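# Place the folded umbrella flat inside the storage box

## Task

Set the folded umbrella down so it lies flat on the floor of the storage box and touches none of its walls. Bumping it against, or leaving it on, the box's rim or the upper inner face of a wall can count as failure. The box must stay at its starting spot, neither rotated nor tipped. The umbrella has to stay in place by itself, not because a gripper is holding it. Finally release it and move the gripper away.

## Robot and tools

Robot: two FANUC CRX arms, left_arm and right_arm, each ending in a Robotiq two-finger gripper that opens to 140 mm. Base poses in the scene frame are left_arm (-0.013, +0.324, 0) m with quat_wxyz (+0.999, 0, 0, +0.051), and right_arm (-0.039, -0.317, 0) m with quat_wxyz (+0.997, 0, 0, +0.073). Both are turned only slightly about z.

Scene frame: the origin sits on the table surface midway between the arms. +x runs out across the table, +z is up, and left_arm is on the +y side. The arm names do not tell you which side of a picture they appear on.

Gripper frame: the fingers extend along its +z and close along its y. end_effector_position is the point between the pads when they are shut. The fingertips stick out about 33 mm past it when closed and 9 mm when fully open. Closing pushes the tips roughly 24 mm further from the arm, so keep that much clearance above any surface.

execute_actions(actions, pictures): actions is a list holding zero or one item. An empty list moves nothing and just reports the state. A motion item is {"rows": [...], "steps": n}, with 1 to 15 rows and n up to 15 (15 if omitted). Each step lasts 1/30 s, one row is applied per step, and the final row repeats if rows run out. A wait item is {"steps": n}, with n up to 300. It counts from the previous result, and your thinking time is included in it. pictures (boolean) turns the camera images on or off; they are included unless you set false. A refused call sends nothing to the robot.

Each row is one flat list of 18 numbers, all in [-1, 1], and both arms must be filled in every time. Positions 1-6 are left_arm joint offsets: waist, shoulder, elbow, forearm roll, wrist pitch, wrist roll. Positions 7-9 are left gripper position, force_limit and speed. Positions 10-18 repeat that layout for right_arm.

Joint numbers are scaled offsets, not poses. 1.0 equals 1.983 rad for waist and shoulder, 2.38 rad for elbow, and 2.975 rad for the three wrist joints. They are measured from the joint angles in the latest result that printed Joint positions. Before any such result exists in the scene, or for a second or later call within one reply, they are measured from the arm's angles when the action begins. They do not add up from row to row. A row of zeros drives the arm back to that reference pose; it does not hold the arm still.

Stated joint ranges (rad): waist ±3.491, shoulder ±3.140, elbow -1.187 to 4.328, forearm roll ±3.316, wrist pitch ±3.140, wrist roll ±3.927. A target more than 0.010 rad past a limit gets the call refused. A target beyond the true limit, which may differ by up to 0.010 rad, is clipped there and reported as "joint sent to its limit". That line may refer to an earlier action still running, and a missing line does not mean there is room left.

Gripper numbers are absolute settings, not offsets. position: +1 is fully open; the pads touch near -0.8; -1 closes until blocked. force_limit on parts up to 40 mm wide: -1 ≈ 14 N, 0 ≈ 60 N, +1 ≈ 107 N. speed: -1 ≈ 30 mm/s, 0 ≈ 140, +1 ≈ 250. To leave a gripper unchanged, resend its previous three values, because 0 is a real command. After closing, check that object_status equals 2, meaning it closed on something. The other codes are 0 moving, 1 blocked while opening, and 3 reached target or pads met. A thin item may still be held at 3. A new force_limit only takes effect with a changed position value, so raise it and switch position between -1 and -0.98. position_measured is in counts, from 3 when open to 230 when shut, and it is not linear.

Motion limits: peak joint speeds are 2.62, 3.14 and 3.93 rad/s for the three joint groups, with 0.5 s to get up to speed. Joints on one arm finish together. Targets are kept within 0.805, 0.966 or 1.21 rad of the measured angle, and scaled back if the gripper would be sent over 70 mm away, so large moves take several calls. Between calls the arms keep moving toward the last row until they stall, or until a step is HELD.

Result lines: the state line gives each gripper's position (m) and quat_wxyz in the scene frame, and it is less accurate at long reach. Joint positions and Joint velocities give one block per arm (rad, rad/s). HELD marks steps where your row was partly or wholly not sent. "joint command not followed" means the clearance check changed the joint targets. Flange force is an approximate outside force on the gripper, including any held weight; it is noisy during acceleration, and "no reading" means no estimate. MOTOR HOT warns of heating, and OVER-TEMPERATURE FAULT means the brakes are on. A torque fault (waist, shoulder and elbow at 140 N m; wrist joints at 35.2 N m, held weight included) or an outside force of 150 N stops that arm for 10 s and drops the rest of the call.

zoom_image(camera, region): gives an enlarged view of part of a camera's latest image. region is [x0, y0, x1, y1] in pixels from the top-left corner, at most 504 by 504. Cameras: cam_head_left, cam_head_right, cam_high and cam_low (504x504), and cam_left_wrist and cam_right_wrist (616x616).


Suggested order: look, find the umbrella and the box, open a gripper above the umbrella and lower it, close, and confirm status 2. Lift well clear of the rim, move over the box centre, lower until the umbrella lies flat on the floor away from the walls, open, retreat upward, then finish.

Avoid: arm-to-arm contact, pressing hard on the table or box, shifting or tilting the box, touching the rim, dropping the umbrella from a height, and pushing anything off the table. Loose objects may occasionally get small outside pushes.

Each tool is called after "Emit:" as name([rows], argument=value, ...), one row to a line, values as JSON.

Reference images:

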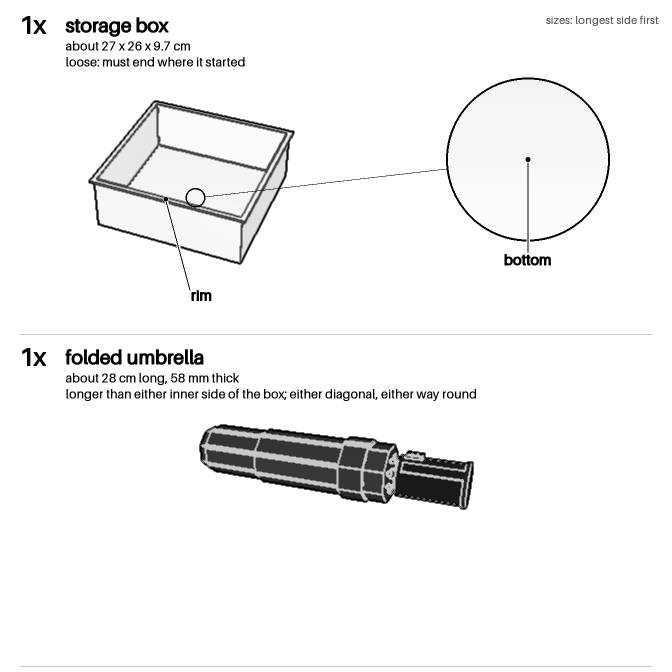

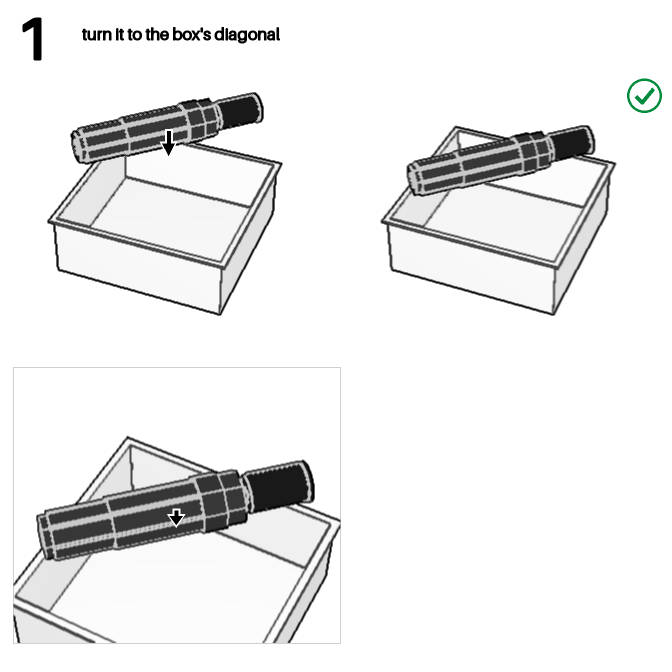

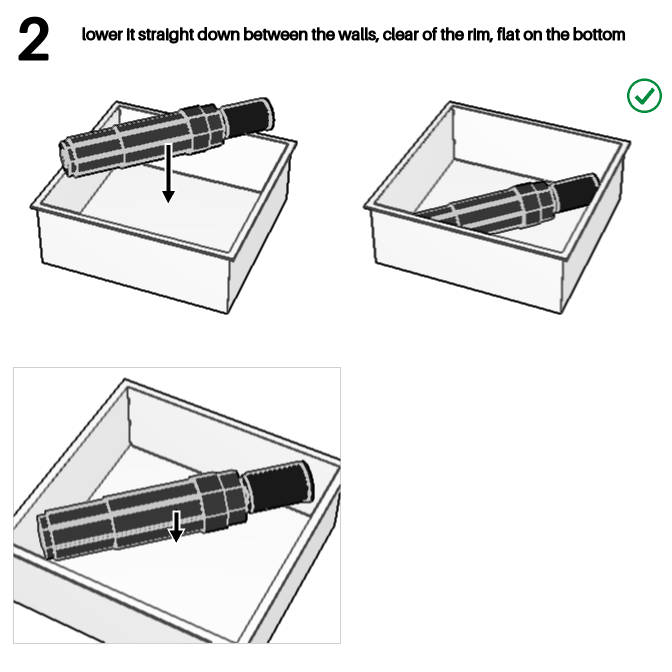

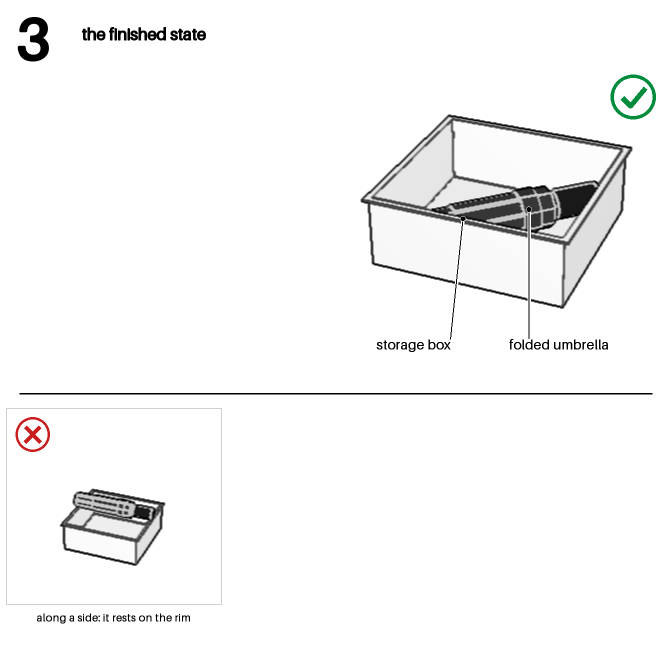

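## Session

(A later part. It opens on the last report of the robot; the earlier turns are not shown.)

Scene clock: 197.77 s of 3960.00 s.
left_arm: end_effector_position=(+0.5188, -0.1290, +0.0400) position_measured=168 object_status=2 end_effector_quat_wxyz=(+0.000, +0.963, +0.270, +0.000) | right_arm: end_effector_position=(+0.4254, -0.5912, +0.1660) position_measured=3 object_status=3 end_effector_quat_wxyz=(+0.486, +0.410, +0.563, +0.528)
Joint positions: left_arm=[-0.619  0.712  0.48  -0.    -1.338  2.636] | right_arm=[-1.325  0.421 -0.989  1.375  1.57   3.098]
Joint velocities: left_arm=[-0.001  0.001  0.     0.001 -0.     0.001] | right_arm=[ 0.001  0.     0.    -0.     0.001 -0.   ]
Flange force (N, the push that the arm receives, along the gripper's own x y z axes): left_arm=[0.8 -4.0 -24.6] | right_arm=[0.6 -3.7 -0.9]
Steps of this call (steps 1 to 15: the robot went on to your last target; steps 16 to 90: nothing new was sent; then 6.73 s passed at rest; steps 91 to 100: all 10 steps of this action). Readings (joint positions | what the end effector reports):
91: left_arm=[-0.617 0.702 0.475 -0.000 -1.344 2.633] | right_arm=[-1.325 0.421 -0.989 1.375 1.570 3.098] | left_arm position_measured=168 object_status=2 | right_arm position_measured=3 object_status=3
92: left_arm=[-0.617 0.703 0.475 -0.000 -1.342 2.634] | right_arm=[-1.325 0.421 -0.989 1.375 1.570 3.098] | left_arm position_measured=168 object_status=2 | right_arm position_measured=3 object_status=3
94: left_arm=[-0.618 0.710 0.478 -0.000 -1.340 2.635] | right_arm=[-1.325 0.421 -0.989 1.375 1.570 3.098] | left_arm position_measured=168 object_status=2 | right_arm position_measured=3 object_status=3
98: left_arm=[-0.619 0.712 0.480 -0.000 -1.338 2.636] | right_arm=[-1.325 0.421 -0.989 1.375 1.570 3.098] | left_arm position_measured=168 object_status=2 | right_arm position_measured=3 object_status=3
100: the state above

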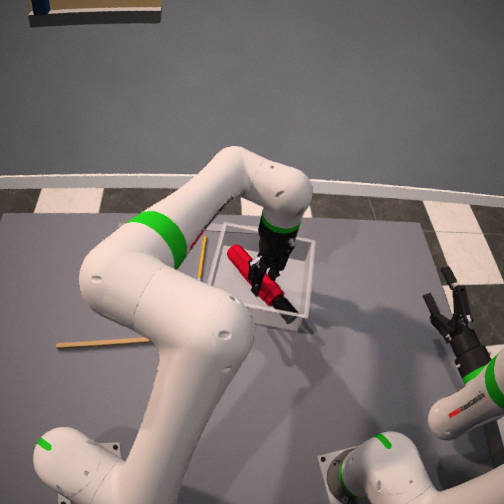

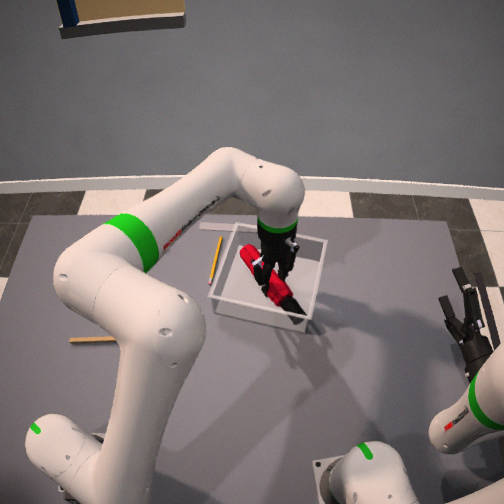

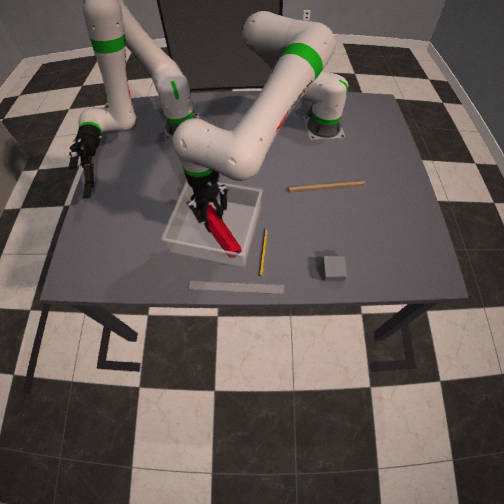

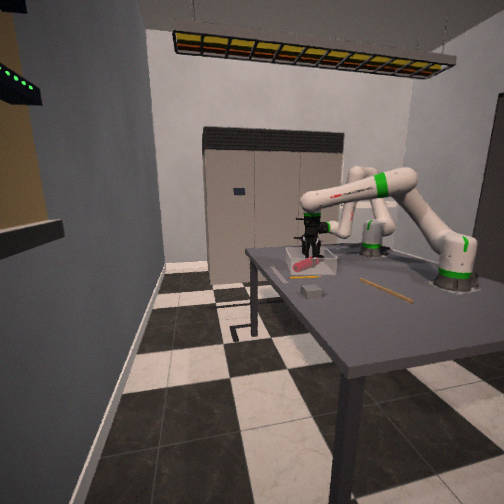

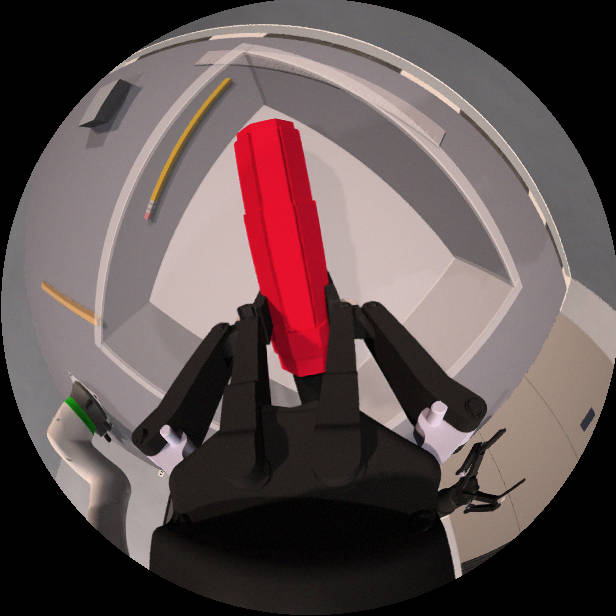

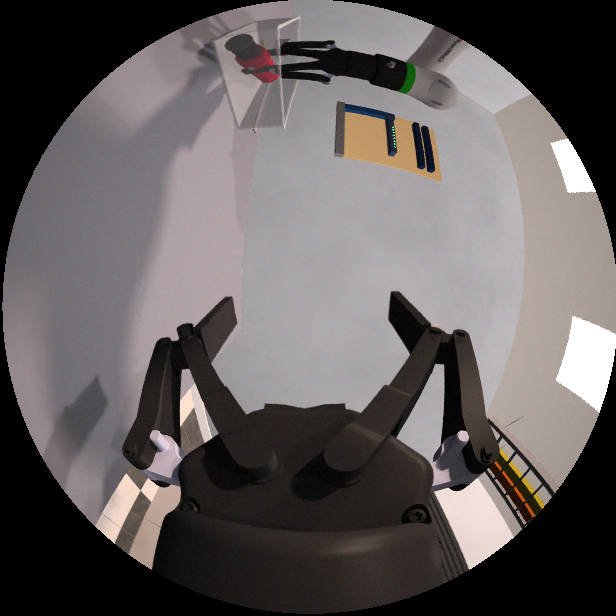

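Emit:
execute_actions([
  {"rows":[[0,-0.001,0,0,-0.0007,0,0.3,0,-0.6,0,0,0,0,0,0,1,0,0]],"steps":15},
], pictures=false)

Emit:
execute_actions([
  {"rows":[[0,-0.0065,0.0146,0,-0.014,0,0.3,0,-0.6,0,0,0,0,0,0,1,0,0],[0,-0.0065,0.0146,0,-0.014,0,0.3,0,-0.6,0,0,0,0,0,0,1,0,0],[0,-0.0065,0.0146,0,-0.014,0,0.3,0,-0.6,0,0,0,0,0,0,1,0,0],[0,-0.013,0.032,0,-0.034,0,0.3,0,-0.6,0,0,0,0,0,0,1,0,0],[0,-0.013,0.032,0,-0.034,0,0.3,0,-0.6,0,0,0,0,0,0,1,0,0],[0,-0.013,0.032,0,-0.034,0,0.3,0,-0.6,0,0,0,0,0,0,1,0,0],[0,0.005,0.12,0,-0.092,0,0.3,0,-0.6,0,0,0,0,0,0,1,0,0]],"steps":15},
], pictures=false)

Emit:
execute_actions([
  {"rows":[[0.2,-0.2,-0.1,0,-0.03,0,0.3,0,-0.6,0,0,0,0,0,0,1,0,0]],"steps":15},
], pictures=false)

Emit:
execute_actions([
  {"steps":15},
], pictures=true)

Emit:
zoom_image(camera="cam_high", region=[150, 160, 290, 290])

Emit:
zoom_image(camera="cam_head_right", region=[190, 200, 340, 350])

Scene clock: 207.30 s of 3960.00 s.
left_arm: end_effector_position=(+0.5185, -0.1287, +0.0414) position_measured=115 object_status=0 end_effector_quat_wxyz=(-0.000, +0.963, +0.270, +0.000) | right_arm: end_effector_position=(+0.4254, -0.5912, +0.1660) position_measured=3 object_status=3 end_effector_quat_wxyz=(+0.486, +0.410, +0.563, +0.528)
Joint positions: left_arm=[-0.619  0.71   0.48  -0.    -1.34   2.636] | right_arm=[-1.325  0.421 -0.989  1.375  1.57   3.098]
Joint velocities: left_arm=[-0.    -0.    -0.     0.001 -0.     0.001] | right_arm=[-0.     0.    -0.    -0.001 -0.001 -0.   ]
Flange force (N, the push that the arm receives, along the gripper's own x y z axes): left_arm=[0.7 2.8 -0.2] | right_arm=[0.1 -5.7 0.9]
Steps of this call (steps 1 to 15: the robot went on to your last target; steps 16 to 90: nothing new was sent; then 6.03 s passed at rest; steps 91 to 105: all 15 steps of this action). Readings (joint positions | what the end effector reports):
91: left_arm=[-0.619 0.712 0.480 -0.000 -1.338 2.636] | right_arm=[-1.325 0.421 -0.989 1.375 1.570 3.098] | left_arm position_measured=168 object_status=0 | right_arm position_measured=3 object_status=3
92: left_arm=[-0.619 0.712 0.480 -0.000 -1.338 2.636] | right_arm=[-1.325 0.421 -0.989 1.375 1.570 3.098] | left_arm position_measured=168 object_status=0 | right_arm position_measured=3 object_status=3
94: left_arm=[-0.619 0.711 0.480 -0.001 -1.340 2.636] | right_arm=[-1.325 0.421 -0.989 1.375 1.570 3.098] | left_arm position_measured=159 object_status=0 | right_arm position_measured=3 object_status=3
98: left_arm=[-0.619 0.710 0.480 -0.001 -1.340 2.636] | right_arm=[-1.325 0.421 -0.989 1.375 1.570 3.098] | left_arm position_measured=143 object_status=0 | right_arm position_measured=3 object_status=3
105: the state above

Scene clock: 207.80 s of 3960.00 s.
left_arm: end_effector_position=(+0.5300, -0.1354, +0.1506) position_measured=91 object_status=3 end_effector_quat_wxyz=(+0.000, +0.963, +0.270, +0.001) | right_arm: end_effector_position=(+0.4254, -0.5912, +0.1660) position_measured=3 object_status=3 end_effector_quat_wxyz=(+0.486, +0.410, +0.563, +0.528)
Joint positions: left_arm=[-0.619  0.715  0.745 -0.    -1.599  2.636] | right_arm=[-1.325  0.421 -0.989  1.375  1.57   3.098]
Joint velocities: left_arm=[ 0.001  0.1    0.477  0.001 -0.349 -0.001] | right_arm=[-0.001 -0.     0.001  0.002  0.     0.001]
Flange force (N, the push that the arm receives, along the gripper's own x y z axes): left_arm=[4.1 10.8 -8.2] | right_arm=[-0.5 -4.4 1.1]
Steps of this call (steps 1 to 15: all 15 steps of this action). Readings (joint positions | what the end effector reports):
1: left_arm=[-0.619 0.710 0.480 -0.000 -1.340 2.636] | right_arm=[-1.325 0.421 -0.989 1.375 1.570 3.098] | left_arm position_measured=111 object_status=0 | right_arm position_measured=3 object_status=3
2: left_arm=[-0.619 0.709 0.482 -0.000 -1.344 2.636] | right_arm=[-1.325 0.421 -0.989 1.375 1.570 3.098] | left_arm position_measured=107 object_status=0 | right_arm position_measured=3 object_status=3
4: left_arm=[-0.619 0.701 0.503 -0.000 -1.368 2.636] | right_arm=[-1.325 0.421 -0.989 1.375 1.570 3.098] | left_arm position_measured=99 object_status=0 | right_arm position_measured=3 object_status=3
8: left_arm=[-0.619 0.687 0.553 -0.000 -1.436 2.636] | right_arm=[-1.325 0.421 -0.989 1.375 1.570 3.098] | left_arm position_measured=91 object_status=0 | right_arm position_measured=3 object_status=3
15: the state above

Scene clock: 208.30 s of 3960.00 s.
left_arm: end_effector_position=(+0.5583, +0.0184, +0.2463) position_measured=91 object_status=3 end_effector_quat_wxyz=(+0.014, +0.925, +0.378, +0.017) | right_arm: end_effector_position=(+0.4254, -0.5912, +0.1660) position_measured=3 object_status=3 end_effector_quat_wxyz=(+0.486, +0.410, +0.563, +0.528)
Joint positions: left_arm=[-0.39   0.489  0.619 -0.    -1.656  2.636] | right_arm=[-1.325  0.421 -0.989  1.375  1.57   3.098]
Joint velocities: left_arm=[ 0.569 -0.58  -0.382 -0.001 -0.107  0.   ] | right_arm=[ 0.    -0.    -0.     0.002  0.    -0.   ]
Flange force (N, the push that the arm receives, along the gripper's own x y z axes): left_arm=[5.0 7.0 -5.1] | right_arm=[0.1 -5.3 1.8]
Steps of this call (steps 1 to 15: all 15 steps of this action). Readings (joint positions | what the end effector reports):
1: left_arm=[-0.619 0.718 0.758 -0.000 -1.608 2.636] | right_arm=[-1.325 0.421 -0.989 1.375 1.570 3.098] | left_arm position_measured=91 object_status=3 | right_arm position_measured=3 object_status=3
2: left_arm=[-0.618 0.718 0.764 -0.000 -1.614 2.636] | right_arm=[-1.325 0.421 -0.989 1.375 1.570 3.098] | left_arm position_measured=91 object_status=3 | right_arm position_measured=3 object_status=3
4: left_arm=[-0.598 0.701 0.758 -0.000 -1.618 2.636] | right_arm=[-1.325 0.421 -0.989 1.375 1.570 3.098] | left_arm position_measured=91 object_status=3 | right_arm position_measured=3 object_status=3
8: left_arm=[-0.522 0.623 0.707 -0.000 -1.632 2.636] | right_arm=[-1.325 0.421 -0.989 1.375 1.570 3.098] | left_arm position_measured=91 object_status=3 | right_arm position_measured=3 object_status=3
15: the state above

Scene clock: 208.80 s of 3960.00 s.
left_arm: end_effector_position=(+0.5429, +0.1250, +0.2991) position_measured=91 object_status=3 end_effector_quat_wxyz=(+0.020, +0.890, +0.454, +0.029) | right_arm: end_effector_position=(+0.4254, -0.5912, +0.1660) position_measured=3 object_status=3 end_effector_quat_wxyz=(+0.486, +0.410, +0.563, +0.528)
Joint positions: left_arm=[-0.223  0.319  0.507 -0.    -1.688  2.636] | right_arm=[-1.325  0.421 -0.989  1.375  1.57   3.098]
Joint velocities: left_arm=[ 0.003 -0.001 -0.    -0.001  0.     0.001] | right_arm=[ 0.    -0.001 -0.     0.    -0.001 -0.   ]
Flange force (N, the push that the arm receives, along the gripper's own x y z axes): left_arm=[0.1 7.0 -3.0] | right_arm=[-1.5 -7.0 -0.1]
Steps of this call (steps 1 to 15: the robot went on to your last target). Readings (joint positions | what the end effector reports):
1: left_arm=[-0.371 0.470 0.606 -0.000 -1.660 2.636] | right_arm=[-1.325 0.421 -0.989 1.375 1.570 3.098] | left_arm position_measured=91 object_status=3 | right_arm position_measured=3 object_status=3
2: left_arm=[-0.351 0.450 0.593 -0.000 -1.664 2.636] | right_arm=[-1.325 0.421 -0.989 1.375 1.570 3.098] | left_arm position_measured=91 object_status=3 | right_arm position_measured=3 object_status=3
4: left_arm=[-0.312 0.410 0.567 -0.000 -1.671 2.636] | right_arm=[-1.325 0.421 -0.989 1.375 1.570 3.098] | left_arm position_measured=91 object_status=3 | right_arm position_measured=3 object_status=3
8: left_arm=[-0.240 0.337 0.519 -0.000 -1.685 2.636] | right_arm=[-1.325 0.421 -0.989 1.375 1.570 3.098] | left_arm position_measured=91 object_status=3 | right_arm position_measured=3 object_status=3
15: the state above

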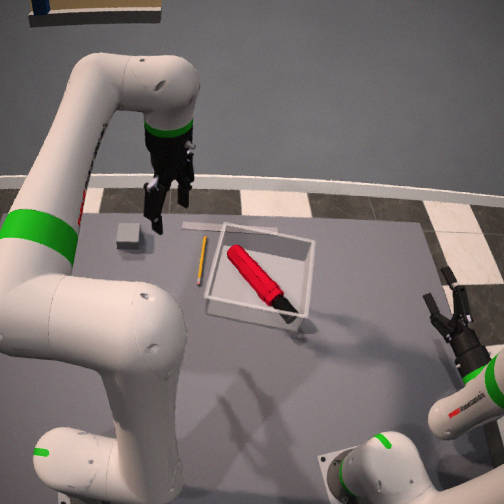

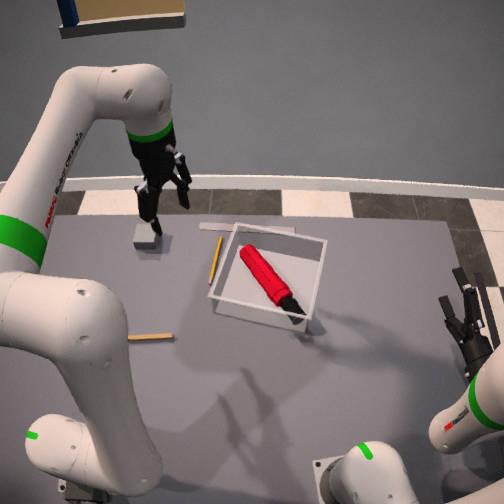

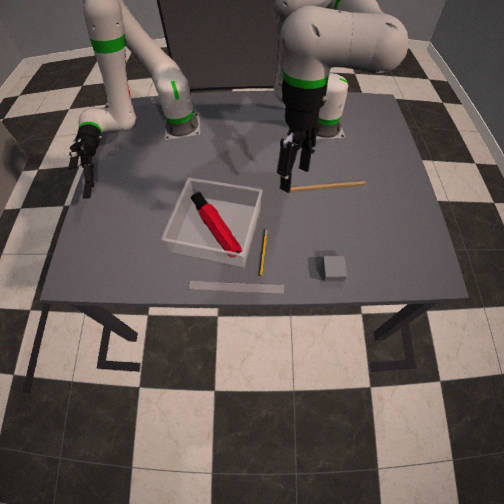

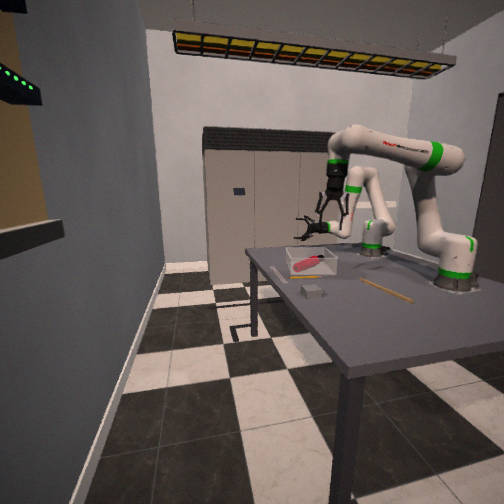

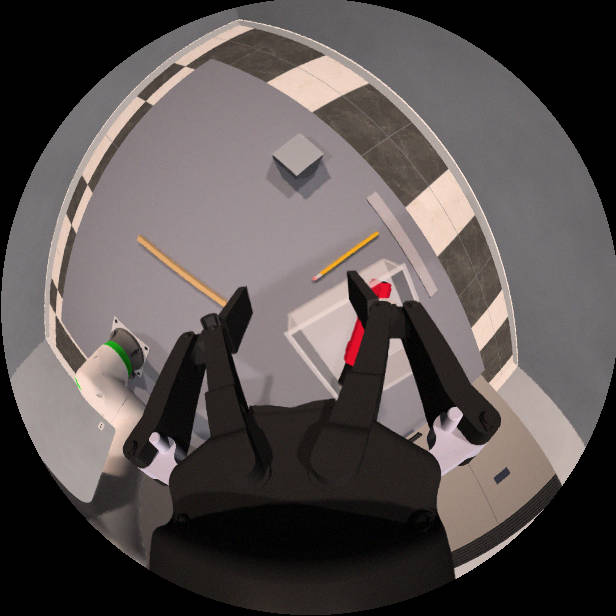

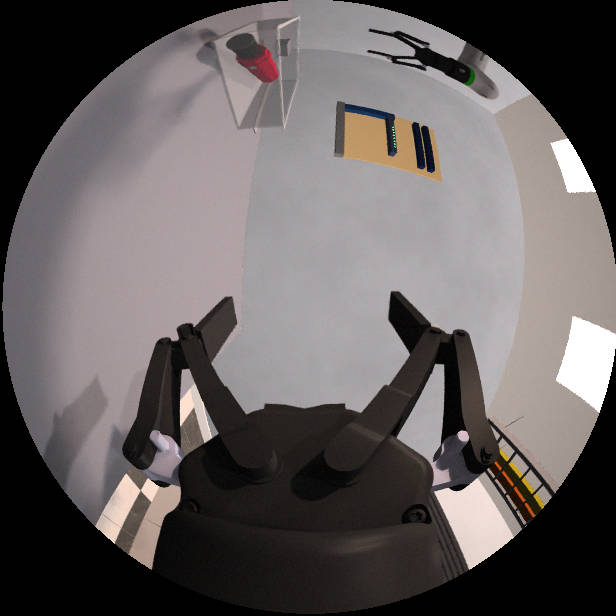

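Region (150, 160, 290, 290) of cam_high's 504x504 image, scaled by 3.600, with more detail than that image has; it fills the top 468 rows of this view, and the rest is white.

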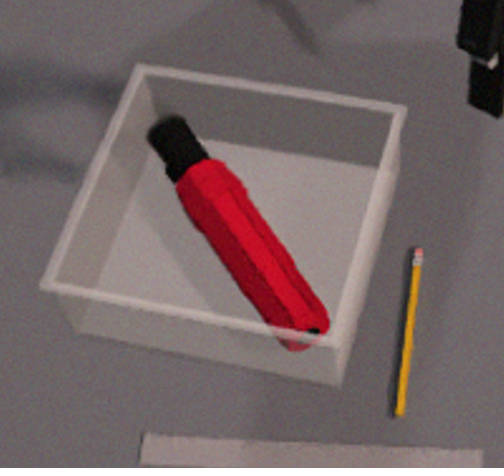

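Region (190, 200, 340, 350) of cam_head_right's 504x504 image, scaled by 3.360, with more detail than that image has.

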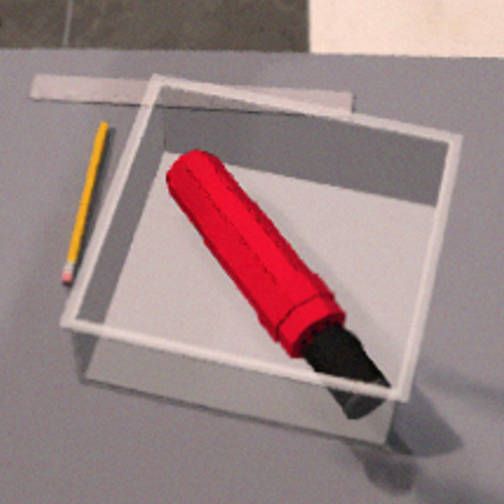

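Emit:
finished_scene(scene=1)

The scene is finished: the task was done.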